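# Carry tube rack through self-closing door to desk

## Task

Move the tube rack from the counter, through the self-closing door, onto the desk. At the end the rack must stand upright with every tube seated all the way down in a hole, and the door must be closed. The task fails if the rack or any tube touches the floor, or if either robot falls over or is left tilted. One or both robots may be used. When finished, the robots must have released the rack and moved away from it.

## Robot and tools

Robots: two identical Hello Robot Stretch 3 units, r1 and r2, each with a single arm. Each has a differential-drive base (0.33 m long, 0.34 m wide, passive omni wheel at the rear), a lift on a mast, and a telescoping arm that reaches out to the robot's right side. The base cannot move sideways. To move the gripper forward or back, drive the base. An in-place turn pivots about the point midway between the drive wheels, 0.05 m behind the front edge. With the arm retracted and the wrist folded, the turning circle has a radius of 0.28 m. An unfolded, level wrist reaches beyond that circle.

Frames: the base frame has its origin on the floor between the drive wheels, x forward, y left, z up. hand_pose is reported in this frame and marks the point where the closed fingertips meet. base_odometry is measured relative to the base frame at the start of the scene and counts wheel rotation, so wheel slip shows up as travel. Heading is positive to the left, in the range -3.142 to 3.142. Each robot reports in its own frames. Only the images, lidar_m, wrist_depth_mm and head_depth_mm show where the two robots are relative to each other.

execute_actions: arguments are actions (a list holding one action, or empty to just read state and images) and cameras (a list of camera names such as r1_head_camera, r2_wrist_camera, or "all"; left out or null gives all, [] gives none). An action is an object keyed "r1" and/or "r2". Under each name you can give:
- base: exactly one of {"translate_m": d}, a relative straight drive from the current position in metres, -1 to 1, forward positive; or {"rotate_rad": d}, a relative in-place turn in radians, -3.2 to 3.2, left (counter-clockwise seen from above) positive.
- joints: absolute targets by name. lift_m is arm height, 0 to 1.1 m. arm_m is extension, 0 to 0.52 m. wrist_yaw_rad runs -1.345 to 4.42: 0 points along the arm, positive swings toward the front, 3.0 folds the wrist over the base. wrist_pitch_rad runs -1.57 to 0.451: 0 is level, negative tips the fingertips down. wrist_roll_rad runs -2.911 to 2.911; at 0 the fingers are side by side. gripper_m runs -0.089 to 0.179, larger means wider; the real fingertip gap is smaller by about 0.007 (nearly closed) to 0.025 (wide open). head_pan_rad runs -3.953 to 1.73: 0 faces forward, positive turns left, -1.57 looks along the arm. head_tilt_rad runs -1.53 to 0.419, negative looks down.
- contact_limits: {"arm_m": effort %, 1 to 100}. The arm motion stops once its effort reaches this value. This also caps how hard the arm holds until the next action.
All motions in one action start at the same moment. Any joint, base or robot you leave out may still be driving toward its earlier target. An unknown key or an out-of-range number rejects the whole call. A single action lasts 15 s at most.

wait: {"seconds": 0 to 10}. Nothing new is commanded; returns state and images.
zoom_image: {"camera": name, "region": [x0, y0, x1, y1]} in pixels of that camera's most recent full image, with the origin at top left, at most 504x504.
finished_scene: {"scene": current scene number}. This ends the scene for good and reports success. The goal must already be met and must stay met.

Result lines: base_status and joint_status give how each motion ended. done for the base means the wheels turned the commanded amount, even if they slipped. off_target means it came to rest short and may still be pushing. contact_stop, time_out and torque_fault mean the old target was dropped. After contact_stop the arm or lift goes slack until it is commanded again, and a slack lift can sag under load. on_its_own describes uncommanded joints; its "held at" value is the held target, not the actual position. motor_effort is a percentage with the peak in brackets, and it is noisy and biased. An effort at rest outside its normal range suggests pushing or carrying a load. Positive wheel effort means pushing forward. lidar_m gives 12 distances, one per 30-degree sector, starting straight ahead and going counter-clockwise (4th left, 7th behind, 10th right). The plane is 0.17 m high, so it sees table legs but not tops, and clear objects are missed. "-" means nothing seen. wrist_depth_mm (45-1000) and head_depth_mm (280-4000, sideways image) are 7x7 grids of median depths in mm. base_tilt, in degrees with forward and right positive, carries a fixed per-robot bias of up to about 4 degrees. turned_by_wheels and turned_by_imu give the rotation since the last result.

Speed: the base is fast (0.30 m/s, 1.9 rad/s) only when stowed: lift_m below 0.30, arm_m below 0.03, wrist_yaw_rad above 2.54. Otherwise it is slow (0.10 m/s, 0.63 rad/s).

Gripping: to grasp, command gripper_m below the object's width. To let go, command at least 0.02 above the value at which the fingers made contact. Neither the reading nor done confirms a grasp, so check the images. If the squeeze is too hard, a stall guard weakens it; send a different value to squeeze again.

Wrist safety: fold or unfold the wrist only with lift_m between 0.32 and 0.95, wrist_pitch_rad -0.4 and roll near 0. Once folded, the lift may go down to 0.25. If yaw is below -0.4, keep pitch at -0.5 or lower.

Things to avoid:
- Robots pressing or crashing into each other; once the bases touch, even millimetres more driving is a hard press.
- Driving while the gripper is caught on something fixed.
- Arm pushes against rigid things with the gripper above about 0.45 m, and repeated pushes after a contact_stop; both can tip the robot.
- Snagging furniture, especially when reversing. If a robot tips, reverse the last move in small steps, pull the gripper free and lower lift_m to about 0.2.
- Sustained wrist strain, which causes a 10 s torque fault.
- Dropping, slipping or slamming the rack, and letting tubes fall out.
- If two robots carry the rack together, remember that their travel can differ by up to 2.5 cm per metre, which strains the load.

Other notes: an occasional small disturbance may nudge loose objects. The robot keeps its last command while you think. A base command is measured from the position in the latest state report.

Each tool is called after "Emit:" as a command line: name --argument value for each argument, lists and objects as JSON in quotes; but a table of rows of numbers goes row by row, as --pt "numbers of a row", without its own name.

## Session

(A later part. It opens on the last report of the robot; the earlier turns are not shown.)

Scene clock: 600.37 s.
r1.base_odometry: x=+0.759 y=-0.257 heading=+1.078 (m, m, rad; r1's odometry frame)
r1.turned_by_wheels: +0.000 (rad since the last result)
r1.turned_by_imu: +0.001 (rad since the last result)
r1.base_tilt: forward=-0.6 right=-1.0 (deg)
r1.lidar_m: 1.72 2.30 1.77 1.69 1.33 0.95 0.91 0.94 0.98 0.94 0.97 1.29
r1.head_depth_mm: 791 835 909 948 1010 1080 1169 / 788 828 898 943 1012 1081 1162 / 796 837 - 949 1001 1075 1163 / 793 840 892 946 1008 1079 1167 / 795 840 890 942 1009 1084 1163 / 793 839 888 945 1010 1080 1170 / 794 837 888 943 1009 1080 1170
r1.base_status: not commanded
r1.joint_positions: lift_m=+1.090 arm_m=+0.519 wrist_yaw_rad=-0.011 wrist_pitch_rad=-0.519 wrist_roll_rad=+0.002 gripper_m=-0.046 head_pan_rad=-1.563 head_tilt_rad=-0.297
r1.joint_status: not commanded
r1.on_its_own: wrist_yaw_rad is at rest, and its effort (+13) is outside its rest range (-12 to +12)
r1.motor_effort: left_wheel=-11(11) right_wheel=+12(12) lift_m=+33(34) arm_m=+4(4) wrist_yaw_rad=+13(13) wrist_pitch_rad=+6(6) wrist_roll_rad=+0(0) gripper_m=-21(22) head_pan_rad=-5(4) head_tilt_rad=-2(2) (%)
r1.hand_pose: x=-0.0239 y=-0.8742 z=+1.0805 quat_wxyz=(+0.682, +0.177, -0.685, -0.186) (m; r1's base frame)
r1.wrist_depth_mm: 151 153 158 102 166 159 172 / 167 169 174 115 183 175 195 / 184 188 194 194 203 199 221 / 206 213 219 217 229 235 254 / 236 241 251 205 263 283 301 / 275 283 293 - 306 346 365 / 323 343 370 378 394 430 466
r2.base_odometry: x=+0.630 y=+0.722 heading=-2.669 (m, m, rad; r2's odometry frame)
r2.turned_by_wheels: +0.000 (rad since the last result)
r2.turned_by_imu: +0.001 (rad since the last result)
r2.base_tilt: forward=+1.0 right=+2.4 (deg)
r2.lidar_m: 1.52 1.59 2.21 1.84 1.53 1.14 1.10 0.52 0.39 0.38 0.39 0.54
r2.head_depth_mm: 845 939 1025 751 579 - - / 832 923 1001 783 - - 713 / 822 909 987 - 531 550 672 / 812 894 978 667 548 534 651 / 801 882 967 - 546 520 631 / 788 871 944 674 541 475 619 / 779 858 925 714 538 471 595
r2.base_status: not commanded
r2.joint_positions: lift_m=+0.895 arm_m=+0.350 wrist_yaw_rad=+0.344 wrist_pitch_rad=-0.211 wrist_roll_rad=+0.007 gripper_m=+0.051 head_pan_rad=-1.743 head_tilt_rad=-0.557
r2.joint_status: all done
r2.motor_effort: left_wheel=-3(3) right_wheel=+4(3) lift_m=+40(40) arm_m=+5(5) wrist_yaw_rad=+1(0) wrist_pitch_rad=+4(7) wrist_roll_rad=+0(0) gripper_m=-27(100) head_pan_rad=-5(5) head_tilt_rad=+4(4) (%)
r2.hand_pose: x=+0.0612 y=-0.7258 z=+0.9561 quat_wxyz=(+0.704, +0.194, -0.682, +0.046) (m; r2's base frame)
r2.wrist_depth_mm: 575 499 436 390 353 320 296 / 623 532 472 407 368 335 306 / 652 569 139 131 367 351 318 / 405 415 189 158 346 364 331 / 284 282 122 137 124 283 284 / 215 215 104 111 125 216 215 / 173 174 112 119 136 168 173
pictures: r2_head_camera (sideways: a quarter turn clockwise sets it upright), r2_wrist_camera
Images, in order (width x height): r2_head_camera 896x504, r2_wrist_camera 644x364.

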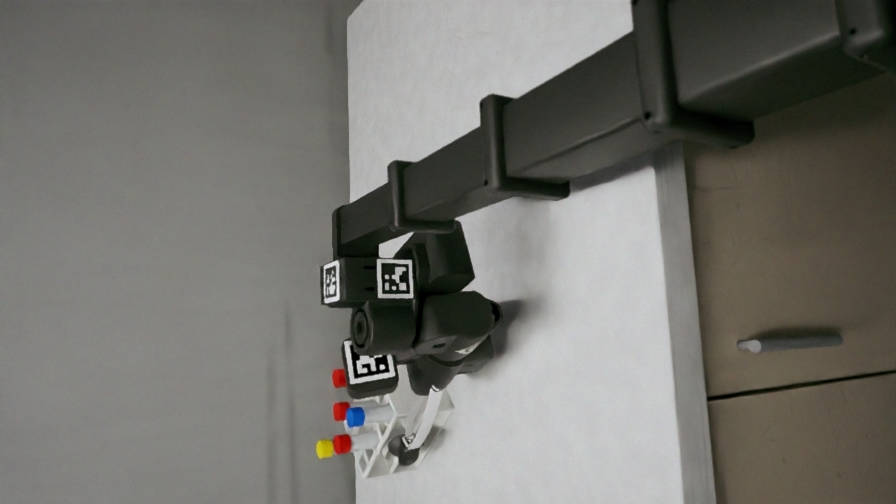

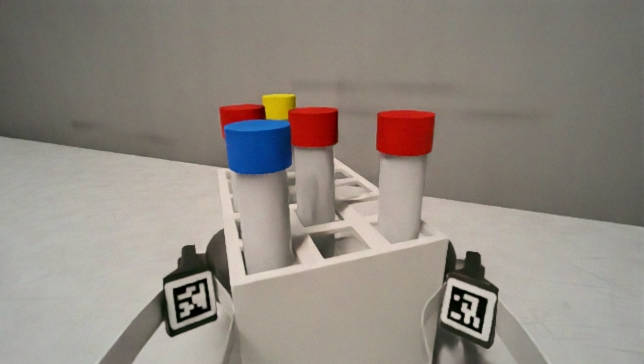

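Emit:
execute_actions --actions '[{"r2": {"joints": {"lift_m": 0.96}}}]' --cameras '["r2_wrist_camera", "r2_head_camera"]'

Scene clock: 605.40 s.
r1.base_odometry: x=+0.759 y=-0.257 heading=+1.078 (m, m, rad; r1's odometry frame)
r1.turned_by_wheels: +0.000 (rad since the last result)
r1.turned_by_imu: +0.001 (rad since the last result)
r1.base_tilt: forward=-0.6 right=-1.0 (deg)
r1.lidar_m: 1.71 2.31 1.77 1.69 1.33 0.95 0.91 0.94 0.98 0.94 0.97 1.29
r1.head_depth_mm: 791 835 908 943 1010 1081 1165 / 790 829 899 939 1010 1086 1164 / 795 836 - 947 1001 1078 1162 / 795 839 891 946 1008 1083 1169 / 794 841 887 943 1008 1084 1166 / 795 841 887 945 1008 1081 1169 / 794 838 887 946 1011 1081 1166
r1.base_status: not commanded
r1.joint_positions: lift_m=+1.090 arm_m=+0.519 wrist_yaw_rad=-0.011 wrist_pitch_rad=-0.519 wrist_roll_rad=+0.002 gripper_m=-0.046 head_pan_rad=-1.563 head_tilt_rad=-0.297
r1.joint_status: not commanded
r1.on_its_own: wrist_yaw_rad is at rest, and its effort (+13) is outside its rest range (-12 to +12)
r1.motor_effort: left_wheel=-11(11) right_wheel=+12(12) lift_m=+33(34) arm_m=+4(4) wrist_yaw_rad=+13(13) wrist_pitch_rad=+6(6) wrist_roll_rad=+0(0) gripper_m=-21(22) head_pan_rad=-4(5) head_tilt_rad=-2(2) (%)
r1.hand_pose: x=-0.0239 y=-0.8742 z=+1.0805 quat_wxyz=(+0.682, +0.177, -0.685, -0.186) (m; r1's base frame)
r1.wrist_depth_mm: 151 154 158 102 167 159 172 / 166 169 175 115 183 174 196 / 184 189 194 194 204 199 221 / 207 212 220 218 229 235 255 / 236 244 251 204 262 280 301 / 274 285 291 - 305 346 367 / 324 341 369 376 393 436 468
r2.base_odometry: x=+0.630 y=+0.722 heading=-2.669 (m, m, rad; r2's odometry frame)
r2.turned_by_wheels: +0.000 (rad since the last result)
r2.turned_by_imu: +0.001 (rad since the last result)
r2.base_tilt: forward=+1.0 right=+2.3 (deg)
r2.lidar_m: 1.52 1.59 2.21 1.84 1.53 1.13 1.10 0.52 0.39 0.38 0.39 0.54
r2.head_depth_mm: 843 937 1020 834 - - 725 / 831 924 1012 - 545 565 696 / 822 908 - 689 552 548 674 / 809 896 - 717 548 533 650 / 799 881 - 693 545 520 631 / 789 871 687 688 542 475 621 / 779 856 916 716 537 472 595
r2.base_status: not commanded
r2.joint_positions: lift_m=+0.960 arm_m=+0.350 wrist_yaw_rad=+0.344 wrist_pitch_rad=-0.225 wrist_roll_rad=+0.007 gripper_m=+0.058 head_pan_rad=-1.743 head_tilt_rad=-0.557
r2.joint_status: all done
r2.on_its_own: gripper_m is held at +0.057, not at your +0.050, by its stall guard, which is not easing now
r2.motor_effort: left_wheel=-3(3) right_wheel=+4(4) lift_m=+41(44) arm_m=+5(5) wrist_yaw_rad=+1(2) wrist_pitch_rad=+9(9) wrist_roll_rad=+0(0) gripper_m=-19(23) head_pan_rad=-4(5) head_tilt_rad=+4(4) (%)
r2.hand_pose: x=+0.0609 y=-0.7248 z=+1.0176 quat_wxyz=(+0.704, +0.199, -0.681, +0.041) (m; r2's base frame)
r2.wrist_depth_mm: 567 496 437 390 355 322 292 / 619 535 461 409 370 337 307 / 673 566 492 412 382 353 316 / 564 569 518 156 390 368 332 / 396 400 365 128 140 385 347 / 306 307 119 124 134 306 305 / 246 247 231 127 138 238 250
pictures: r2_head_camera (sideways: a quarter turn clockwise sets it upright), r2_wrist_camera
Images, in order (width x height): r2_head_camera 896x504, r2_wrist_camera 644x364.

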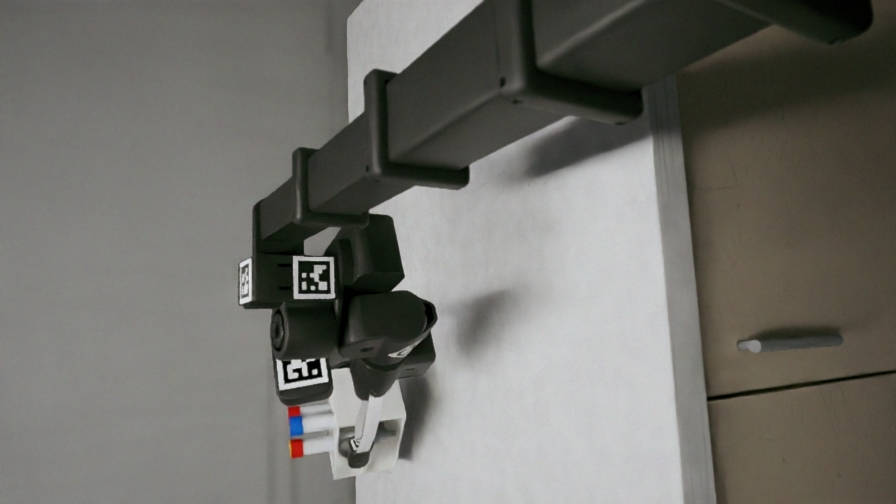

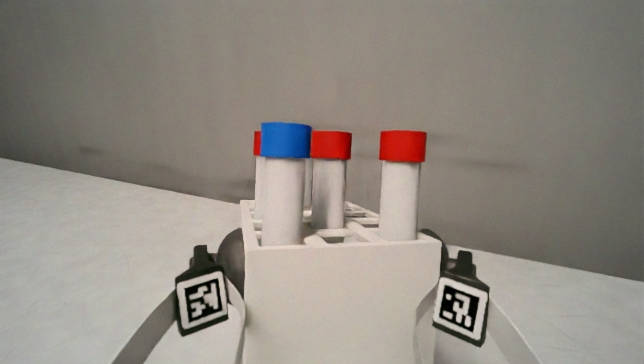

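Emit:
execute_actions --actions '[{"r2": {"joints": {"lift_m": 0.897}}}]' --cameras '["r2_wrist_camera", "r2_head_camera"]'

Scene clock: 618.30 s.
r1.base_odometry: x=+0.759 y=-0.257 heading=+1.078 (m, m, rad; r1's odometry frame)
r1.turned_by_wheels: +0.000 (rad since the last result)
r1.turned_by_imu: +0.001 (rad since the last result)
r1.base_tilt: forward=-0.6 right=-1.0 (deg)
r1.lidar_m: 1.72 2.31 1.78 1.69 1.33 0.95 0.91 0.93 0.98 0.94 0.97 1.29
r1.head_depth_mm: 794 837 909 943 1011 1080 1171 / 786 828 900 941 1011 1077 1165 / 794 836 - 946 1002 1072 1166 / 794 837 888 948 1010 1082 1167 / 794 841 889 946 1008 1079 1170 / 794 839 889 943 1010 1083 1169 / 793 839 889 944 1007 1082 1170
r1.base_status: not commanded
r1.joint_positions: lift_m=+1.090 arm_m=+0.519 wrist_yaw_rad=-0.011 wrist_pitch_rad=-0.519 wrist_roll_rad=+0.002 gripper_m=-0.046 head_pan_rad=-1.563 head_tilt_rad=-0.297
r1.joint_status: not commanded
r1.on_its_own: wrist_yaw_rad is at rest, and its effort (+13) is outside its rest range (-12 to +12)
r1.motor_effort: left_wheel=-11(11) right_wheel=+12(12) lift_m=+33(34) arm_m=+4(4) wrist_yaw_rad=+13(13) wrist_pitch_rad=+6(6) wrist_roll_rad=+0(0) gripper_m=-21(21) head_pan_rad=-4(4) head_tilt_rad=-2(2) (%)
r1.hand_pose: x=-0.0239 y=-0.8742 z=+1.0805 quat_wxyz=(+0.682, +0.177, -0.685, -0.186) (m; r1's base frame)
r1.wrist_depth_mm: 151 154 158 102 166 159 172 / 166 169 174 115 183 175 195 / 184 188 194 192 204 200 221 / 206 211 219 217 228 234 255 / 235 243 251 204 262 281 300 / 276 283 291 - 305 344 363 / 325 340 366 380 393 435 469
r2.base_odometry: x=+0.630 y=+0.722 heading=-2.669 (m, m, rad; r2's odometry frame)
r2.turned_by_wheels: +0.000 (rad since the last result)
r2.turned_by_imu: +0.001 (rad since the last result)
r2.base_tilt: forward=+1.0 right=+2.3 (deg)
r2.lidar_m: 1.52 1.59 2.22 1.84 1.53 1.13 1.10 0.52 0.39 0.38 0.39 0.54
r2.head_depth_mm: 845 937 1021 753 581 - - / 834 925 998 784 - - 712 / 821 908 987 - 531 549 673 / 811 895 970 671 548 535 653 / 798 880 964 - 545 520 631 / 790 871 941 687 541 475 619 / 779 856 922 714 538 471 595
r2.base_status: not commanded
r2.joint_positions: lift_m=+0.897 arm_m=+0.350 wrist_yaw_rad=+0.344 wrist_pitch_rad=-0.187 wrist_roll_rad=+0.003 gripper_m=+0.058 head_pan_rad=-1.743 head_tilt_rad=-0.557
r2.joint_status: all done
r2.on_its_own: gripper_m is held at +0.057, not at your +0.050, by its stall guard, which is not easing now
r2.motor_effort: left_wheel=-3(3) right_wheel=+4(4) lift_m=+22(34) arm_m=+4(4) wrist_yaw_rad=+0(1) wrist_pitch_rad=-5(9) wrist_roll_rad=+2(2) gripper_m=-18(19) head_pan_rad=-5(4) head_tilt_rad=+4(4) (%)
r2.hand_pose: x=+0.0619 y=-0.7275 z=+0.9648 quat_wxyz=(+0.704, +0.186, -0.683, +0.055) (m; r2's base frame)
r2.wrist_depth_mm: 585 503 438 393 353 319 298 / 615 532 468 410 371 335 303 / 653 562 490 204 377 350 321 / 453 458 414 143 187 359 333 / 303 306 172 147 137 311 325 / 230 230 115 122 132 235 232 / 185 185 172 129 145 180 187
pictures: r2_head_camera (sideways: a quarter turn clockwise sets it upright), r2_wrist_camera
Images, in order (width x height): r2_head_camera 896x504, r2_wrist_camera 644x364.

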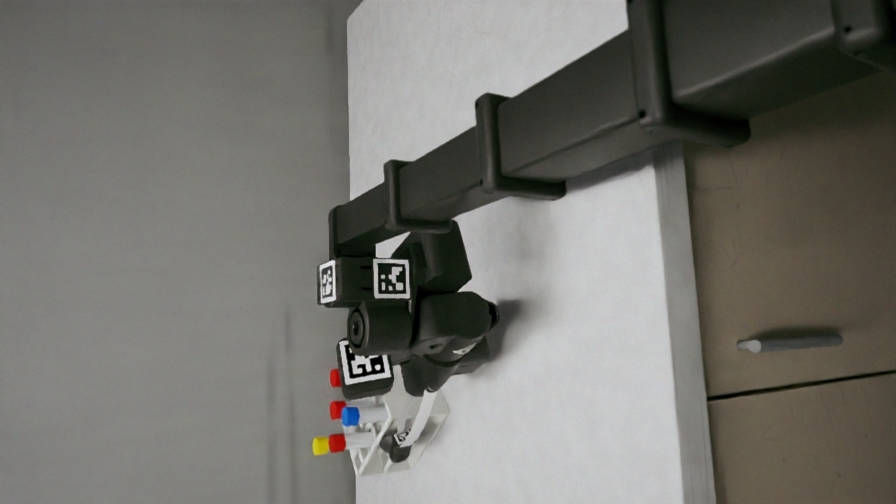

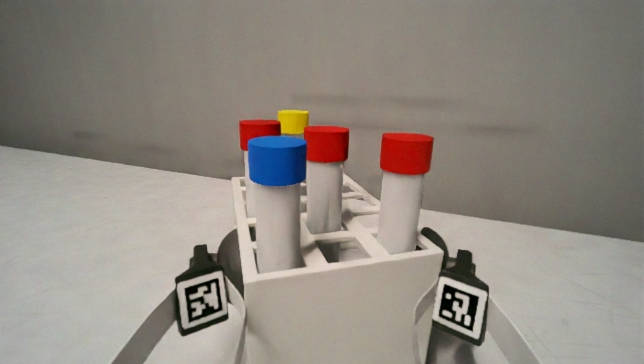

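Emit:
execute_actions --actions '[{"r2": {"joints": {"gripper_m": 0.14, "lift_m": 0.905, "wrist_pitch_rad": -0.22}}}]' --cameras '[]'

Emit:
execute_actions --actions '[{"r2": {"base": {"translate_m": 0.012}, "joints": {"arm_m": 0.4}}}]' --cameras '["r2_wrist_camera", "r2_head_camera"]'

Scene clock: 625.17 s.
r1.base_odometry: x=+0.759 y=-0.257 heading=+1.078 (m, m, rad; r1's odometry frame)
r1.turned_by_wheels: +0.000 (rad since the last result)
r1.turned_by_imu: +0.001 (rad since the last result)
r1.base_tilt: forward=-0.6 right=-1.1 (deg)
r1.lidar_m: 1.72 2.31 1.77 1.69 1.33 0.95 0.91 0.93 0.98 0.94 0.97 1.29
r1.head_depth_mm: 794 836 910 948 1011 1082 1168 / 788 826 897 942 1007 1081 1168 / 794 836 - 948 1003 1077 1162 / 794 839 890 947 1008 1081 1163 / 795 838 891 945 1007 1084 1165 / 796 838 888 947 1006 1079 1166 / 792 839 887 943 1007 1082 1166
r1.base_status: not commanded
r1.joint_positions: lift_m=+1.090 arm_m=+0.519 wrist_yaw_rad=-0.011 wrist_pitch_rad=-0.519 wrist_roll_rad=+0.002 gripper_m=-0.046 head_pan_rad=-1.563 head_tilt_rad=-0.297
r1.joint_status: not commanded
r1.on_its_own: wrist_yaw_rad is at rest, and its effort (+13) is outside its rest range (-12 to +12)
r1.motor_effort: left_wheel=-10(11) right_wheel=+12(12) lift_m=+33(34) arm_m=+4(5) wrist_yaw_rad=+13(13) wrist_pitch_rad=+6(6) wrist_roll_rad=+0(0) gripper_m=-21(21) head_pan_rad=-4(3) head_tilt_rad=-1(2) (%)
r1.hand_pose: x=-0.0239 y=-0.8742 z=+1.0805 quat_wxyz=(+0.682, +0.177, -0.685, -0.186) (m; r1's base frame)
r1.wrist_depth_mm: 151 154 158 101 166 159 172 / 166 169 173 115 182 175 194 / 183 188 195 193 203 199 219 / 206 212 220 219 227 235 254 / 235 242 250 205 265 280 300 / 277 285 293 - 306 345 370 / 325 342 370 377 395 434 463
r2.base_odometry: x=+0.630 y=+0.722 heading=-2.669 (m, m, rad; r2's odometry frame)
r2.turned_by_wheels: +0.000 (rad since the last result)
r2.turned_by_imu: +0.001 (rad since the last result)
r2.base_tilt: forward=+1.0 right=+2.3 (deg)
r2.lidar_m: 1.53 1.59 2.22 1.84 1.53 1.14 1.10 0.52 0.39 0.38 0.39 0.54
r2.head_depth_mm: 845 937 1024 753 583 - - / 834 923 1003 786 - - 710 / 821 909 990 - 533 549 673 / 811 895 971 669 548 534 651 / 799 882 964 - 545 520 631 / 788 870 940 688 541 474 619 / 778 857 920 712 538 470 596
r2.base_status: not commanded
r2.joint_positions: lift_m=+0.905 arm_m=+0.350 wrist_yaw_rad=+0.344 wrist_pitch_rad=-0.234 wrist_roll_rad=+0.003 gripper_m=+0.140 head_pan_rad=-1.743 head_tilt_rad=-0.557
r2.joint_status: all done
r2.motor_effort: left_wheel=-2(3) right_wheel=+3(4) lift_m=+39(40) arm_m=+4(5) wrist_yaw_rad=+1(1) wrist_pitch_rad=+5(8) wrist_roll_rad=+3(3) gripper_m=+1(97) head_pan_rad=-5(4) head_tilt_rad=+4(5) (%)
r2.hand_pose: x=+0.0607 y=-0.7241 z=+0.9606 quat_wxyz=(+0.705, +0.202, -0.678, +0.038) (m; r2's base frame)
r2.wrist_depth_mm: 575 508 436 393 352 321 293 / 622 535 460 411 370 334 306 / 656 566 492 200 372 352 320 / 399 400 344 143 184 366 330 / 285 285 255 147 133 287 285 / 218 225 160 121 134 - 223 / 185 172 167 130 147 173 181
pictures: none
No camera images: the call's "cameras" was empty. Leave "cameras" out to get every camera's image.

Scene clock: 626.63 s.
r1.base_odometry: x=+0.759 y=-0.257 heading=+1.078 (m, m, rad; r1's odometry frame)
r1.turned_by_wheels: +0.000 (rad since the last result)
r1.turned_by_imu: +0.000 (rad since the last result)
r1.base_tilt: forward=-0.7 right=-1.0 (deg)
r1.lidar_m: 1.72 2.31 1.77 1.69 1.33 0.95 0.91 0.94 0.98 0.94 0.97 1.29
r1.head_depth_mm: 794 837 910 947 1009 1082 1164 / 789 830 898 941 1007 1077 1166 / 793 836 - 946 1002 1076 1166 / 793 843 890 945 1008 1081 1172 / 796 839 888 945 1008 1083 1167 / 794 839 889 943 1006 1081 1167 / 793 839 888 942 1006 1082 1167
r1.base_status: not commanded
r1.joint_positions: lift_m=+1.090 arm_m=+0.519 wrist_yaw_rad=-0.011 wrist_pitch_rad=-0.519 wrist_roll_rad=+0.002 gripper_m=-0.046 head_pan_rad=-1.563 head_tilt_rad=-0.297
r1.joint_status: not commanded
r1.on_its_own: wrist_yaw_rad is at rest, and its effort (+13) is outside its rest range (-12 to +12)
r1.motor_effort: left_wheel=-11(11) right_wheel=+12(12) lift_m=+33(34) arm_m=+4(4) wrist_yaw_rad=+13(13) wrist_pitch_rad=+6(6) wrist_roll_rad=+0(0) gripper_m=-21(21) head_pan_rad=-4(4) head_tilt_rad=-2(2) (%)
r1.hand_pose: x=-0.0239 y=-0.8742 z=+1.0805 quat_wxyz=(+0.682, +0.177, -0.685, -0.186) (m; r1's base frame)
r1.wrist_depth_mm: 151 154 158 102 166 159 172 / 166 168 174 116 183 175 195 / 184 189 195 193 203 200 221 / 207 212 220 219 229 234 254 / 236 242 250 204 264 280 300 / 274 284 293 - 306 343 364 / 326 340 367 374 398 436 463
r2.base_odometry: x=+0.619 y=+0.717 heading=-2.669 (m, m, rad; r2's odometry frame)
r2.turned_by_wheels: +0.000 (rad since the last result)
r2.turned_by_imu: +0.000 (rad since the last result)
r2.base_tilt: forward=+1.0 right=+2.3 (deg)
r2.lidar_m: 1.51 1.58 2.20 1.84 1.55 1.15 1.11 0.52 0.39 0.38 0.39 0.54
r2.head_depth_mm: 845 940 1019 753 601 - - / 834 924 998 788 - - 711 / 824 905 994 - 532 548 674 / 811 894 969 699 548 534 652 / 799 882 951 666 545 521 628 / 791 868 929 690 541 475 614 / 780 857 928 714 539 472 595
r2.base_status: done
r2.joint_positions: lift_m=+0.905 arm_m=+0.400 wrist_yaw_rad=+0.344 wrist_pitch_rad=-0.235 wrist_roll_rad=+0.003 gripper_m=+0.140 head_pan_rad=-1.743 head_tilt_rad=-0.557
r2.joint_status: all done
r2.motor_effort: left_wheel=-3(5) right_wheel=+4(11) lift_m=+39(39) arm_m=+5(7) wrist_yaw_rad=+1(0) wrist_pitch_rad=+5(5) wrist_roll_rad=+2(2) gripper_m=+1(0) head_pan_rad=-5(4) head_tilt_rad=+4(4) (%)
r2.hand_pose: x=+0.0607 y=-0.7740 z=+0.9604 quat_wxyz=(+0.705, +0.202, -0.678, +0.038) (m; r2's base frame)
r2.wrist_depth_mm: 500 435 381 343 310 281 257 / 540 462 410 358 321 293 269 / 575 507 163 366 337 307 279 / 406 399 73 98 80 322 291 / 282 267 66 106 88 297 298 / 219 224 71 107 95 - 221 / 186 173 77 94 92 168 179
pictures: r2_head_camera (sideways: a quarter turn clockwise sets it upright), r2_wrist_camera
Images, in order (width x height): r2_head_camera 896x504, r2_wrist_camera 644x364.

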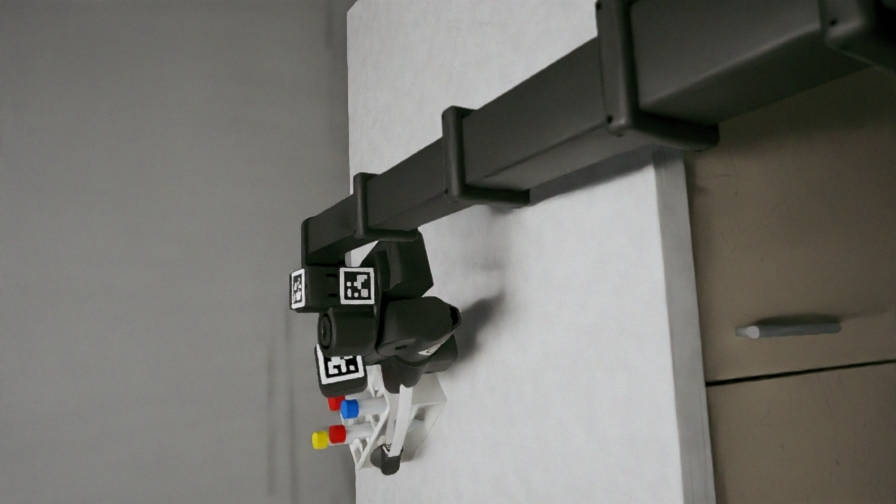

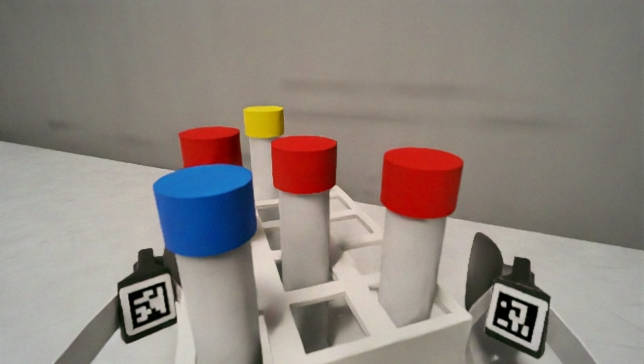

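Deeper now. Close.

Emit:
execute_actions --actions '[{"r2": {"joints": {"gripper_m": 0.052}}}]' --cameras '["r2_wrist_camera", "r2_head_camera"]'

Scene clock: 633.43 s.
r1.base_odometry: x=+0.759 y=-0.257 heading=+1.078 (m, m, rad; r1's odometry frame)
r1.turned_by_wheels: +0.000 (rad since the last result)
r1.turned_by_imu: +0.001 (rad since the last result)
r1.base_tilt: forward=-0.6 right=-1.1 (deg)
r1.lidar_m: 1.73 2.31 1.77 1.69 1.33 0.95 0.91 0.93 0.98 0.94 0.96 1.29
r1.head_depth_mm: 794 835 907 946 1010 1081 1169 / 788 828 896 940 1007 1083 1167 / 794 836 - 950 1003 1079 1162 / 793 841 888 947 1011 1083 1170 / 795 840 889 947 1008 1083 1166 / 795 836 889 944 1006 1083 1167 / 796 839 889 944 1008 1078 1172
r1.base_status: not commanded
r1.joint_positions: lift_m=+1.090 arm_m=+0.519 wrist_yaw_rad=-0.011 wrist_pitch_rad=-0.519 wrist_roll_rad=+0.002 gripper_m=-0.046 head_pan_rad=-1.563 head_tilt_rad=-0.297
r1.joint_status: not commanded
r1.on_its_own: wrist_yaw_rad is at rest, and its effort (+13) is outside its rest range (-12 to +12)
r1.motor_effort: left_wheel=-10(10) right_wheel=+12(12) lift_m=+34(34) arm_m=+4(5) wrist_yaw_rad=+13(13) wrist_pitch_rad=+6(6) wrist_roll_rad=+0(0) gripper_m=-21(21) head_pan_rad=-5(4) head_tilt_rad=-2(2) (%)
r1.hand_pose: x=-0.0239 y=-0.8742 z=+1.0805 quat_wxyz=(+0.682, +0.177, -0.685, -0.186) (m; r1's base frame)
r1.wrist_depth_mm: 151 154 158 102 166 159 172 / 166 169 174 115 184 175 195 / 184 188 193 193 203 199 221 / 206 213 221 218 228 236 255 / 234 242 252 204 264 282 301 / 274 283 292 - 306 346 364 / 322 342 369 376 392 432 466
r2.base_odometry: x=+0.619 y=+0.717 heading=-2.669 (m, m, rad; r2's odometry frame)
r2.turned_by_wheels: +0.000 (rad since the last result)
r2.turned_by_imu: +0.001 (rad since the last result)
r2.base_tilt: forward=+1.1 right=+2.3 (deg)
r2.lidar_m: 1.51 1.58 2.20 1.84 1.55 1.15 1.11 0.53 0.39 0.38 0.39 0.54
r2.head_depth_mm: 844 938 1016 754 592 - - / 835 926 1003 788 - - 709 / 823 912 993 - 533 548 672 / 811 894 963 698 549 534 652 / 800 885 951 665 546 521 626 / 792 870 929 691 543 476 612 / 779 858 926 715 539 471 595
r2.base_status: not commanded
r2.joint_positions: lift_m=+0.905 arm_m=+0.400 wrist_yaw_rad=+0.344 wrist_pitch_rad=-0.215 wrist_roll_rad=+0.006 gripper_m=+0.053 head_pan_rad=-1.743 head_tilt_rad=-0.556
r2.joint_status: all done
r2.motor_effort: left_wheel=-3(5) right_wheel=+4(6) lift_m=+37(39) arm_m=+3(5) wrist_yaw_rad=+0(8) wrist_pitch_rad=-2(5) wrist_roll_rad=+0(4) gripper_m=-20(100) head_pan_rad=-5(4) head_tilt_rad=+4(4) (%)
r2.hand_pose: x=+0.0613 y=-0.7757 z=+0.9654 quat_wxyz=(+0.704, +0.195, -0.681, +0.045) (m; r2's base frame)
r2.wrist_depth_mm: 497 434 381 342 308 284 258 / 552 477 407 361 325 296 269 / 589 498 430 213 333 305 280 / 434 438 216 141 338 322 291 / 300 301 167 146 136 321 299 / 229 229 115 121 132 232 232 / 186 187 172 127 145 179 186
pictures: r2_head_camera (sideways: a quarter turn clockwise sets it upright), r2_wrist_camera
Images, in order (width x height): r2_head_camera 896x504, r2_wrist_camera 644x364.

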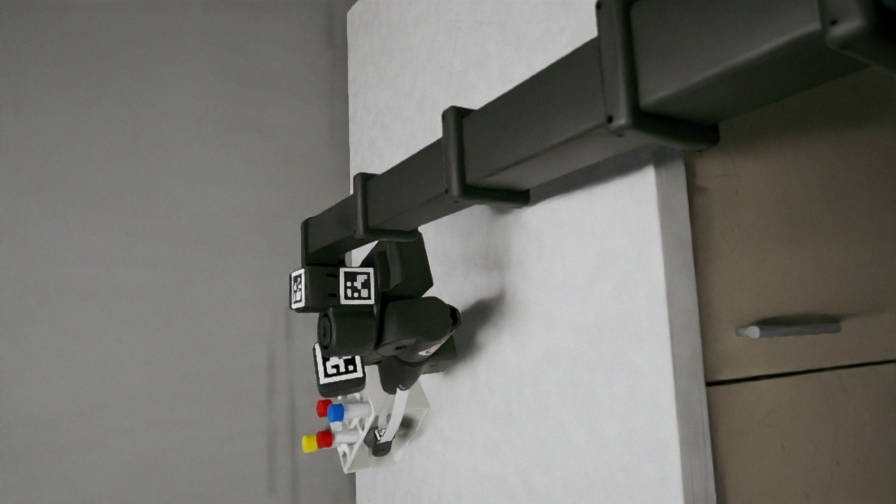

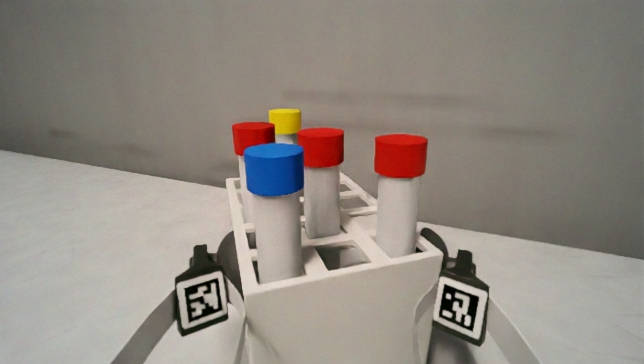

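Emit:
execute_actions --actions '[{"r1": {"base": {"translate_m": 0.05}, "joints": {"arm_m": 0.362, "wrist_yaw_rad": -0.15}}, "r2": {"joints": {"lift_m": 0.98}}}]' --cameras '["r2_wrist_camera", "r2_head_camera", "r1_nav_camera", "r1_wrist_camera"]'

Scene clock: 712.50 s.
r1.base_odometry: x=+0.782 y=-0.213 heading=+1.078 (m, m, rad; r1's odometry frame)
r1.turned_by_wheels: +0.000 (rad since the last result)
r1.turned_by_imu: +0.002 (rad since the last result)
r1.base_tilt: forward=-0.5 right=-1.0 (deg)
r1.lidar_m: 1.67 2.26 1.76 1.69 1.40 1.00 0.96 0.98 0.98 0.94 0.97 1.27
r1.head_depth_mm: 788 832 908 944 1005 1082 1165 / 792 831 - 940 1000 1080 1160 / 791 838 - 961 1007 1079 1163 / 792 836 888 944 1010 1081 1169 / 792 836 889 943 1005 1080 1165 / 794 838 889 942 1005 1080 1167 / 794 840 888 944 1007 1080 1164
r1.base_status: done
r1.joint_positions: lift_m=+1.090 arm_m=+0.362 wrist_yaw_rad=-0.148 wrist_pitch_rad=-0.513 wrist_roll_rad=+0.002 gripper_m=-0.046 head_pan_rad=-1.563 head_tilt_rad=-0.297
r1.joint_status: all done
r1.motor_effort: left_wheel=-2(15) right_wheel=+2(17) lift_m=+34(34) arm_m=-5(8) wrist_yaw_rad=-3(34) wrist_pitch_rad=+4(6) wrist_roll_rad=+0(0) gripper_m=-16(21) head_pan_rad=-4(4) head_tilt_rad=-2(2) (%)
r1.hand_pose: x=-0.0527 y=-0.7165 z=+1.0817 quat_wxyz=(+0.668, +0.128, -0.696, -0.230) (m; r1's base frame)
r1.wrist_depth_mm: 267 278 295 311 324 358 386 / 289 303 323 342 364 403 435 / 318 334 361 384 412 458 504 / 349 373 404 430 470 530 599 / 391 422 460 496 546 643 717 / 444 479 516 - 667 794 876 / 510 573 655 747 845 - 969
r2.base_odometry: x=+0.619 y=+0.717 heading=-2.669 (m, m, rad; r2's odometry frame)
r2.turned_by_wheels: +0.000 (rad since the last result)
r2.turned_by_imu: +0.001 (rad since the last result)
r2.base_tilt: forward=+1.1 right=+2.3 (deg)
r2.lidar_m: 1.51 1.58 2.20 1.79 1.55 1.15 1.11 0.52 0.39 0.38 0.39 0.55
r2.head_depth_mm: 847 939 1023 - - 588 733 / 832 922 1001 - 536 563 695 / 824 904 - 708 552 547 672 / 811 879 965 733 549 534 652 / 801 868 - 729 546 520 628 / 792 868 719 721 542 475 611 / 779 856 886 718 539 471 594
r2.base_status: not commanded
r2.joint_positions: lift_m=+0.980 arm_m=+0.400 wrist_yaw_rad=+0.344 wrist_pitch_rad=-0.246 wrist_roll_rad=+0.006 gripper_m=+0.053 head_pan_rad=-1.743 head_tilt_rad=-0.556
r2.joint_status: all done
r2.motor_effort: left_wheel=-3(3) right_wheel=+4(4) lift_m=+41(43) arm_m=+3(3) wrist_yaw_rad=+1(0) wrist_pitch_rad=+9(9) wrist_roll_rad=+0(0) gripper_m=-21(21) head_pan_rad=-5(5) head_tilt_rad=+4(4) (%)
r2.hand_pose: x=+0.0604 y=-0.7733 z=+1.0326 quat_wxyz=(+0.705, +0.206, -0.678, +0.034) (m; r2's base frame)
r2.wrist_depth_mm: 497 431 378 341 309 278 257 / 540 462 403 356 327 294 268 / 592 506 429 357 333 308 280 / 585 553 229 142 186 325 293 / 414 422 229 146 137 337 308 / 323 326 116 122 132 342 321 / 265 266 248 127 145 256 264
pictures: r1_nav_camera (sideways: a quarter turn counterclockwise sets it upright), r1_wrist_camera, r2_head_camera (sideways: a quarter turn clockwise sets it upright), r2_wrist_camera
Images, in order (width x height): r1_nav_camera 672x504, r1_wrist_camera 644x364, r2_head_camera 896x504, r2_wrist_camera 644x364.

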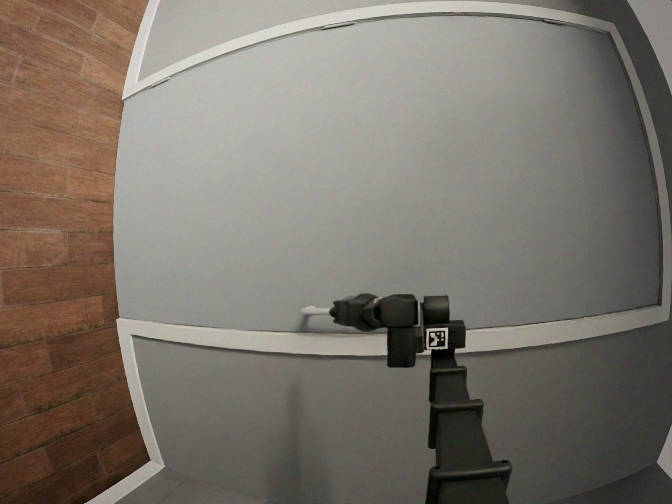

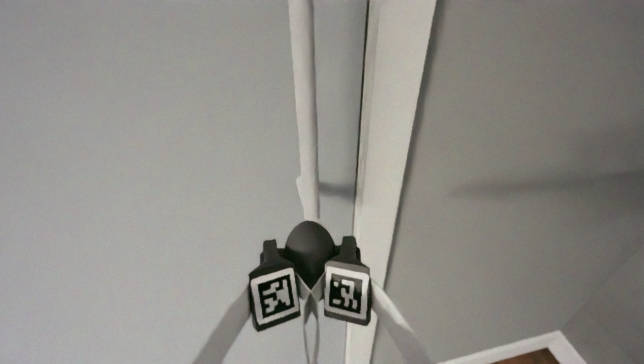

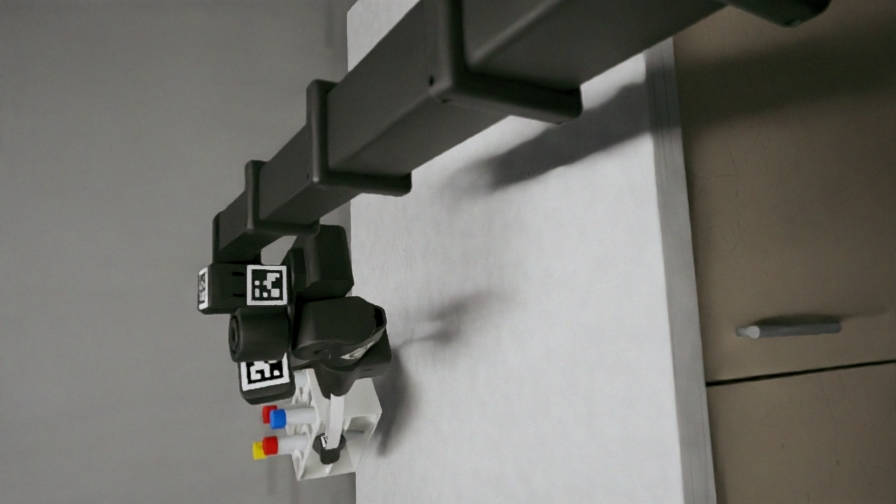

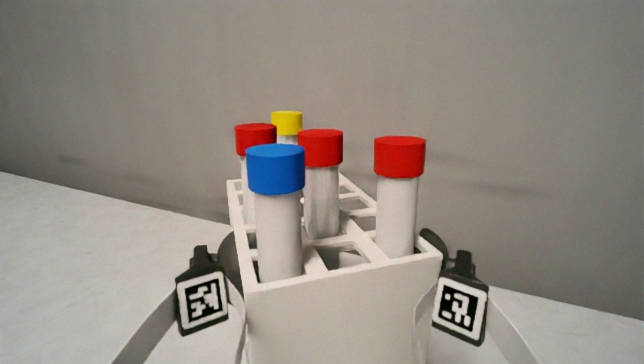

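Emit:
execute_actions --actions '[{"r1": {"base": {"translate_m": -0.05}, "joints": {"arm_m": 0.50, "wrist_yaw_rad": 0.0, "gripper_m": 0.12, "wrist_pitch_rad": -0.45}}, "r2": {"base": {"translate_m": 0.45}, "joints": {"arm_m": 0.0, "wrist_yaw_rad": 1.6}}}]'

Scene clock: 749.97 s.
r1.base_odometry: x=+0.759 y=-0.257 heading=+1.078 (m, m, rad; r1's odometry frame)
r1.turned_by_wheels: +0.000 (rad since the last result)
r1.turned_by_imu: +0.001 (rad since the last result)
r1.base_tilt: forward=-0.5 right=-1.0 (deg)
r1.lidar_m: 2.24 1.80 1.77 1.69 1.33 0.95 0.91 0.93 0.98 0.94 0.97 1.30
r1.head_depth_mm: 794 834 908 943 1014 1082 1169 / 788 830 897 939 1006 1081 1163 / 794 838 - 956 1005 1079 1164 / 796 840 888 944 1009 1080 1169 / 795 840 887 946 1009 1081 1169 / 794 840 888 946 1009 1079 1170 / 794 838 890 945 1010 1083 1169
r1.base_status: done
r1.joint_positions: lift_m=+1.090 arm_m=+0.500 wrist_yaw_rad=-0.002 wrist_pitch_rad=-0.471 wrist_roll_rad=+0.002 gripper_m=+0.120 head_pan_rad=-1.563 head_tilt_rad=-0.297
r1.joint_status: all done
r1.motor_effort: left_wheel=-3(7) right_wheel=+2(5) lift_m=+34(33) arm_m=+4(5) wrist_yaw_rad=+3(4) wrist_pitch_rad=+7(6) wrist_roll_rad=+0(0) gripper_m=+0(78) head_pan_rad=-5(4) head_tilt_rad=-2(2) (%)
r1.hand_pose: x=-0.0221 y=-0.8621 z=+1.0907 quat_wxyz=(+0.687, +0.164, -0.688, -0.166) (m; r1's base frame)
r1.wrist_depth_mm: 166 169 173 119 181 172 188 / 181 185 189 132 197 191 209 / 199 204 210 204 217 214 235 / 221 229 235 232 242 250 266 / 250 253 265 263 275 292 304 / 288 289 309 307 326 347 365 / 329 367 362 371 392 426 444
r2.base_odometry: x=+0.219 y=+0.512 heading=-2.670 (m, m, rad; r2's odometry frame)
r2.turned_by_wheels: +0.000 (rad since the last result)
r2.turned_by_imu: +0.003 (rad since the last result)
r2.base_tilt: forward=+1.1 right=+2.3 (deg)
r2.lidar_m: 1.06 1.11 1.55 1.96 1.92 1.61 1.57 0.54 0.40 0.38 0.40 0.56
r2.head_depth_mm: 855 949 1028 757 - - 763 / 842 933 1014 784 - - 738 / 829 918 997 776 - - 697 / 818 907 981 735 593 - - / 809 893 964 729 587 - - / 799 882 951 722 543 521 - / 789 867 940 718 539 509 -
r2.base_status: done
r2.joint_positions: lift_m=+0.980 arm_m=+0.003 wrist_yaw_rad=+1.600 wrist_pitch_rad=-0.246 wrist_roll_rad=+0.006 gripper_m=+0.053 head_pan_rad=-1.743 head_tilt_rad=-0.556
r2.joint_status: all done
joint sent to its limit — the command would take r2.arm_m past its lower limit, so that joint was sent only as far as its limit.
r2.motor_effort: left_wheel=-3(5) right_wheel=+3(12) lift_m=+41(41) arm_m=-5(4) wrist_yaw_rad=+0(6) wrist_pitch_rad=+9(9) wrist_roll_rad=+1(0) gripper_m=-21(21) head_pan_rad=-5(4) head_tilt_rad=+4(3) (%)
r2.hand_pose: x=+0.2212 y=-0.1411 z=+1.0326 quat_wxyz=(+0.550, +0.565, -0.428, +0.441) (m; r2's base frame)
r2.wrist_depth_mm: 935 902 889 878 874 817 826 / 992 962 937 894 888 890 840 / - - 989 928 955 931 929 / - - 219 142 188 602 598 / - - 198 145 137 470 429 / - - 117 121 133 432 329 / - - - 128 144 393 280
pictures: r1_head_camera (sideways: a quarter turn clockwise sets it upright), r1_nav_camera (sideways: a quarter turn counterclockwise sets it upright), r1_wrist_camera, r2_head_camera (sideways: a quarter turn clockwise sets it upright), r2_nav_camera (sideways: a quarter turn counterclockwise sets it upright), r2_wrist_camera
Images, in order (width x height): r1_head_camera 896x504, r1_nav_camera 672x504, r1_wrist_camera 644x364, r2_head_camera 896x504, r2_nav_camera 672x504, r2_wrist_camera 644x364.

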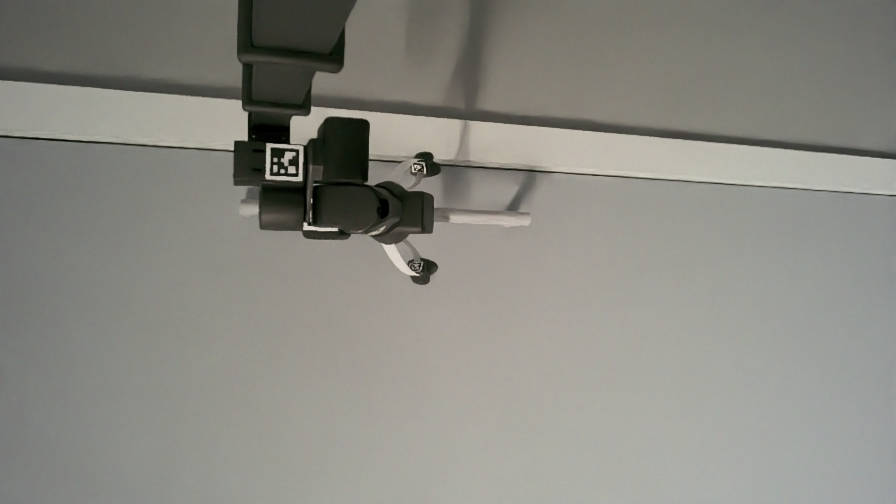

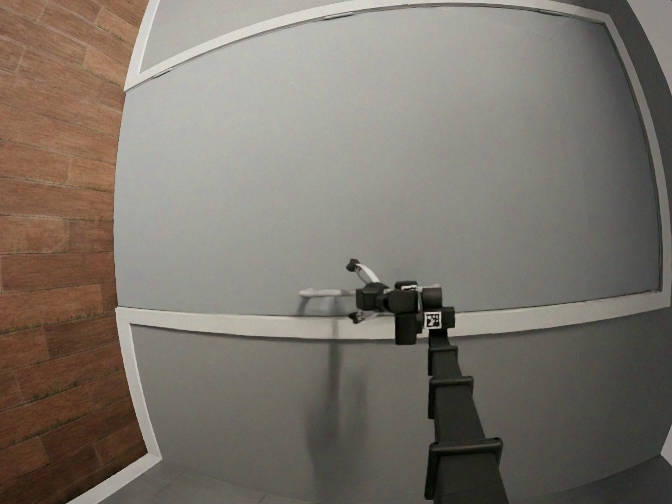

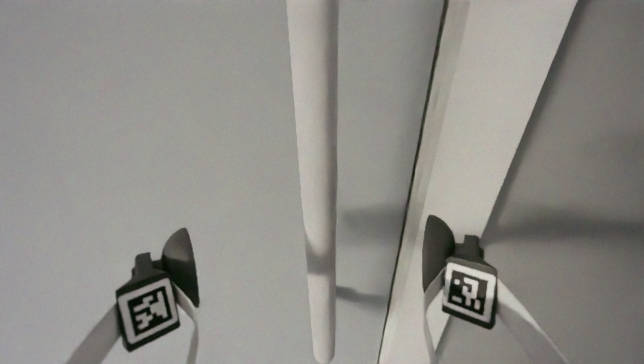

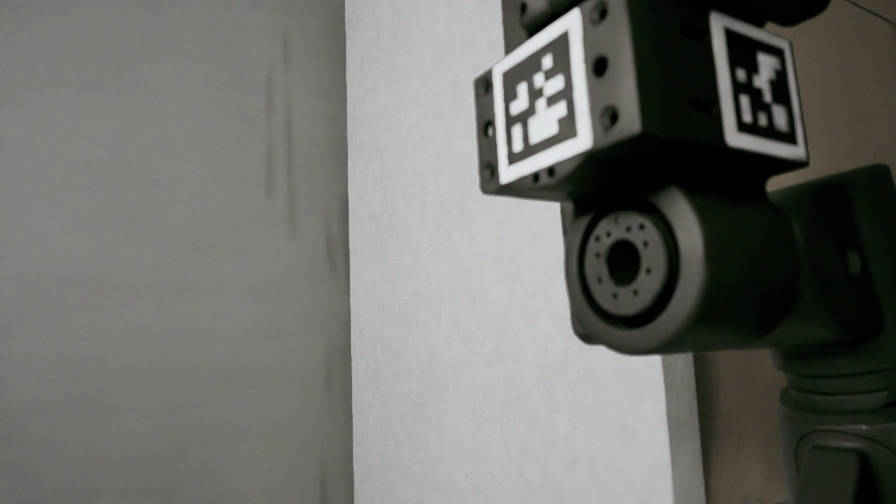

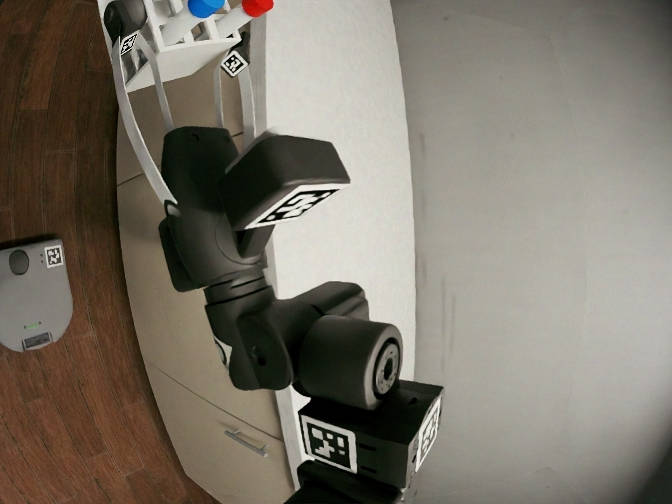

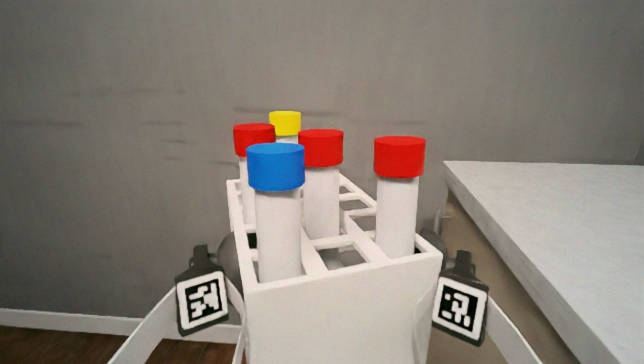

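Emit:
execute_actions --actions '[{"r1": {"base": {"rotate_rad": -0.5}, "joints": {"arm_m": 0.3}}, "r2": {"base": {"rotate_rad": 1.571}}}]' --cameras '[]'

Scene clock: 799.60 s.
r1.base_odometry: x=+0.759 y=-0.257 heading=+0.578 (m, m, rad; r1's odometry frame)
r1.turned_by_wheels: -0.500 (rad since the last result)
r1.turned_by_imu: -0.495 (rad since the last result)
r1.base_tilt: forward=-0.7 right=-1.1 (deg)
r1.lidar_m: 1.30 1.98 1.92 1.76 1.70 1.30 0.94 0.91 0.94 0.98 0.94 0.98
r1.head_depth_mm: 1055 1105 1161 1173 1226 1266 1317 / 1020 1084 - 1277 1340 1433 1467 / 960 1018 - - 1249 1355 1437 / 910 962 1012 1071 1171 1256 1355 / 865 911 966 1022 1086 1167 1260 / 820 865 911 968 1025 1089 1169 / 779 819 854 908 961 1016 1087
r1.base_status: done
r1.joint_positions: lift_m=+1.090 arm_m=+0.300 wrist_yaw_rad=-0.002 wrist_pitch_rad=-0.470 wrist_roll_rad=+0.002 gripper_m=+0.120 head_pan_rad=-1.563 head_tilt_rad=-0.297
r1.joint_status: all done
r1.motor_effort: left_wheel=+2(9) right_wheel=-1(10) lift_m=+33(33) arm_m=-5(4) wrist_yaw_rad=+3(3) wrist_pitch_rad=+7(7) wrist_roll_rad=+0(0) gripper_m=+0(0) head_pan_rad=-3(4) head_tilt_rad=-2(2) (%)
r1.hand_pose: x=-0.0220 y=-0.6628 z=+1.0908 quat_wxyz=(+0.687, +0.164, -0.688, -0.166) (m; r1's base frame)
r1.wrist_depth_mm: 350 386 449 527 629 556 464 / 368 419 479 575 702 597 484 / 393 447 525 632 768 627 501 / 415 480 577 714 833 663 535 / 446 514 642 797 994 695 562 / 492 531 732 931 - 716 590 / 532 664 840 - - 862 615
r2.base_odometry: x=+0.219 y=+0.512 heading=-1.099 (m, m, rad; r2's odometry frame)
r2.turned_by_wheels: +1.571 (rad since the last result)
r2.turned_by_imu: +1.559 (rad since the last result)
r2.base_tilt: forward=+1.0 right=+2.2 (deg)
r2.lidar_m: 1.88 1.92 1.61 1.56 0.53 0.40 0.38 0.40 0.56 1.06 1.11 1.55
r2.head_depth_mm: 904 1003 1130 815 - - 838 / 891 990 1104 1228 - - 1179 / 880 976 1090 1215 - - 1234 / 868 957 1073 1217 1336 - - / 857 946 1054 1192 1329 - - / 847 933 1036 1173 1347 1464 - / 837 921 1023 1153 1321 1436 -
r2.base_status: done
r2.joint_positions: lift_m=+0.980 arm_m=+0.003 wrist_yaw_rad=+1.600 wrist_pitch_rad=-0.246 wrist_roll_rad=+0.006 gripper_m=+0.053 head_pan_rad=-1.743 head_tilt_rad=-0.556
r2.joint_status: not commanded
r2.motor_effort: left_wheel=-3(8) right_wheel=+4(11) lift_m=+41(41) arm_m=-5(4) wrist_yaw_rad=+1(1) wrist_pitch_rad=+9(9) wrist_roll_rad=+0(1) gripper_m=-21(20) head_pan_rad=-4(4) head_tilt_rad=+4(4) (%)
r2.hand_pose: x=+0.2212 y=-0.1411 z=+1.0326 quat_wxyz=(+0.550, +0.565, -0.428, +0.441) (m; r2's base frame)
r2.wrist_depth_mm: - - - - - - - / - - - - - - - / - - - - - - - / - - 219 143 188 - - / - - 230 146 137 - - / - - 117 122 133 - - / - - - 128 144 - -
pictures: none
No camera images: the call's "cameras" was empty. Leave "cameras" out to get every camera's image.

Emit:
execute_actions --actions '[{"r1": {"base": {"translate_m": 0.15}}, "r2": {"base": {"translate_m": 0.4}, "joints": {"head_pan_rad": 0.0, "head_tilt_rad": -0.3}}}]' --cameras '[]'

Emit:
execute_actions --actions '[{"r1": {"base": {"rotate_rad": 0.5}}, "r2": {"base": {"translate_m": 0.1}}}]' --cameras '[]'

Scene clock: 816.03 s.
r1.base_odometry: x=+0.884 y=-0.175 heading=+0.578 (m, m, rad; r1's odometry frame)
r1.turned_by_wheels: +0.000 (rad since the last result)
r1.turned_by_imu: +0.002 (rad since the last result)
r1.base_tilt: forward=-0.6 right=-1.1 (deg)
r1.lidar_m: 1.21 2.12 1.46 1.84 1.78 1.48 1.08 1.04 1.07 0.89 0.87 0.90
r1.head_depth_mm: 994 1058 1166 1237 1338 1420 1449 / 932 991 - 1167 1234 1349 1447 / 880 932 - - 1144 1240 1348 / 832 883 928 980 1064 1144 1242 / 790 830 879 933 995 1063 1142 / 744 784 830 878 934 999 1065 / 716 751 782 823 884 940 1001
r1.base_status: done
r1.joint_positions: lift_m=+1.090 arm_m=+0.300 wrist_yaw_rad=-0.002 wrist_pitch_rad=-0.470 wrist_roll_rad=+0.002 gripper_m=+0.120 head_pan_rad=-1.563 head_tilt_rad=-0.297
r1.joint_status: not commanded
r1.motor_effort: left_wheel=+2(7) right_wheel=-2(2) lift_m=+33(33) arm_m=-5(5) wrist_yaw_rad=+2(2) wrist_pitch_rad=+7(7) wrist_roll_rad=+0(0) gripper_m=+0(0) head_pan_rad=-4(4) head_tilt_rad=-2(2) (%)
r1.hand_pose: x=-0.0220 y=-0.6628 z=+1.0908 quat_wxyz=(+0.687, +0.164, -0.688, -0.166) (m; r1's base frame)
r1.wrist_depth_mm: 289 324 374 435 537 640 557 / 309 344 401 484 596 703 580 / 335 369 442 543 687 747 613 / 353 400 484 592 771 810 645 / 369 434 539 685 877 840 677 / 407 460 607 775 - 866 711 / 445 580 688 913 - - 751
r2.base_odometry: x=+0.400 y=+0.156 heading=-1.099 (m, m, rad; r2's odometry frame)
r2.turned_by_wheels: +0.000 (rad since the last result)
r2.turned_by_imu: +0.003 (rad since the last result)
r2.base_tilt: forward=+1.1 right=+2.3 (deg)
r2.lidar_m: 2.37 1.41 1.60 1.55 1.09 0.81 0.78 0.82 1.11 1.07 1.12 1.57
r2.head_depth_mm: 2010 2135 2265 2429 2547 1907 306 / 2024 2132 2256 2448 2523 1884 316 / 2028 2147 2274 2459 2523 1885 1468 / 2024 2147 2295 2445 2524 1869 1448 / 2026 2150 2298 2470 2536 1861 1446 / 2062 2171 2309 2467 2573 1845 1437 / 2062 2139 2294 2426 2408 1597 1436
r2.base_status: done
r2.joint_positions: lift_m=+0.980 arm_m=+0.003 wrist_yaw_rad=+1.600 wrist_pitch_rad=-0.246 wrist_roll_rad=+0.006 gripper_m=+0.053 head_pan_rad=-0.007 head_tilt_rad=-0.310
r2.joint_status: all done
r2.motor_effort: left_wheel=-3(5) right_wheel=+4(11) lift_m=+41(41) arm_m=-4(5) wrist_yaw_rad=+0(0) wrist_pitch_rad=+9(9) wrist_roll_rad=+0(0) gripper_m=-21(21) head_pan_rad=+4(56) head_tilt_rad=+6(33) (%)
r2.hand_pose: x=+0.2212 y=-0.1411 z=+1.0326 quat_wxyz=(+0.550, +0.565, -0.428, +0.441) (m; r2's base frame)
r2.wrist_depth_mm: - - - - - - - / - - - - - - - / - - - - - - - / - - 219 143 188 - - / - - 228 146 136 - - / - - 116 122 133 - - / - - - 128 145 - -
pictures: none
No camera images: the call's "cameras" was empty. Leave "cameras" out to get every camera's image.

Scene clock: 818.00 s.
r1.base_odometry: x=+0.884 y=-0.175 heading=+1.078 (m, m, rad; r1's odometry frame)
r1.turned_by_wheels: +0.500 (rad since the last result)
r1.turned_by_imu: +0.496 (rad since the last result)
r1.base_tilt: forward=-0.6 right=-1.1 (deg)
r1.lidar_m: 2.12 1.37 1.85 1.77 1.52 1.08 1.04 1.07 0.89 0.86 0.89 1.17
r1.head_depth_mm: 724 761 821 856 912 984 1068 / 726 763 - 874 924 988 1064 / 727 767 - - 922 991 1066 / 726 769 810 855 921 992 1066 / 726 766 812 865 921 996 1071 / 726 767 814 864 922 990 1067 / 727 767 814 866 922 990 1063
r1.base_status: done
r1.joint_positions: lift_m=+1.090 arm_m=+0.300 wrist_yaw_rad=-0.002 wrist_pitch_rad=-0.470 wrist_roll_rad=+0.002 gripper_m=+0.120 head_pan_rad=-1.563 head_tilt_rad=-0.297
r1.joint_status: not commanded
r1.motor_effort: left_wheel=-3(10) right_wheel=+3(8) lift_m=+33(34) arm_m=-4(4) wrist_yaw_rad=+3(2) wrist_pitch_rad=+7(7) wrist_roll_rad=+0(0) gripper_m=+0(1) head_pan_rad=-3(4) head_tilt_rad=-2(2) (%)
r1.hand_pose: x=-0.0220 y=-0.6628 z=+1.0908 quat_wxyz=(+0.687, +0.164, -0.688, -0.166) (m; r1's base frame)
r1.wrist_depth_mm: 274 277 282 290 296 298 303 / 296 302 311 316 326 324 339 / 325 336 345 354 358 365 384 / 365 374 383 397 404 416 437 / 411 416 438 459 463 474 499 / 462 473 506 528 550 570 593 / 541 610 599 625 646 705 731
r2.base_odometry: x=+0.446 y=+0.067 heading=-1.099 (m, m, rad; r2's odometry frame)
r2.turned_by_wheels: +0.000 (rad since the last result)
r2.turned_by_imu: +0.001 (rad since the last result)
r2.base_tilt: forward=+1.1 right=+2.2 (deg)
r2.lidar_m: 2.27 1.37 1.59 1.55 1.23 0.91 0.89 0.93 1.11 1.07 1.13 1.57
r2.head_depth_mm: 1940 2028 2171 2318 2431 1911 305 / 1923 2043 2169 2326 2463 1900 316 / 1932 2055 2187 2321 2458 1881 1464 / 1940 2060 2177 2330 2461 1864 1454 / 1957 2068 2196 2347 2446 1869 1445 / 1967 2075 2204 2364 2448 1853 1437 / 1955 2054 2197 2342 2287 1607 1420
r2.base_status: done
r2.joint_positions: lift_m=+0.980 arm_m=+0.003 wrist_yaw_rad=+1.600 wrist_pitch_rad=-0.246 wrist_roll_rad=+0.006 gripper_m=+0.053 head_pan_rad=-0.007 head_tilt_rad=-0.310
r2.joint_status: not commanded
r2.motor_effort: left_wheel=-3(6) right_wheel=+4(10) lift_m=+41(40) arm_m=-4(5) wrist_yaw_rad=+1(0) wrist_pitch_rad=+9(9) wrist_roll_rad=+1(1) gripper_m=-21(20) head_pan_rad=+4(4) head_tilt_rad=+6(6) (%)
r2.hand_pose: x=+0.2212 y=-0.1411 z=+1.0326 quat_wxyz=(+0.550, +0.565, -0.428, +0.441) (m; r2's base frame)
r2.wrist_depth_mm: - - - - - - - / - - - - - - - / - - - - - - - / - - 219 143 187 - - / - - 230 146 136 - - / - - 117 122 133 - - / - - - 128 145 - -
pictures: none
No camera images: the call's "cameras" was empty. Leave "cameras" out to get every camera's image.


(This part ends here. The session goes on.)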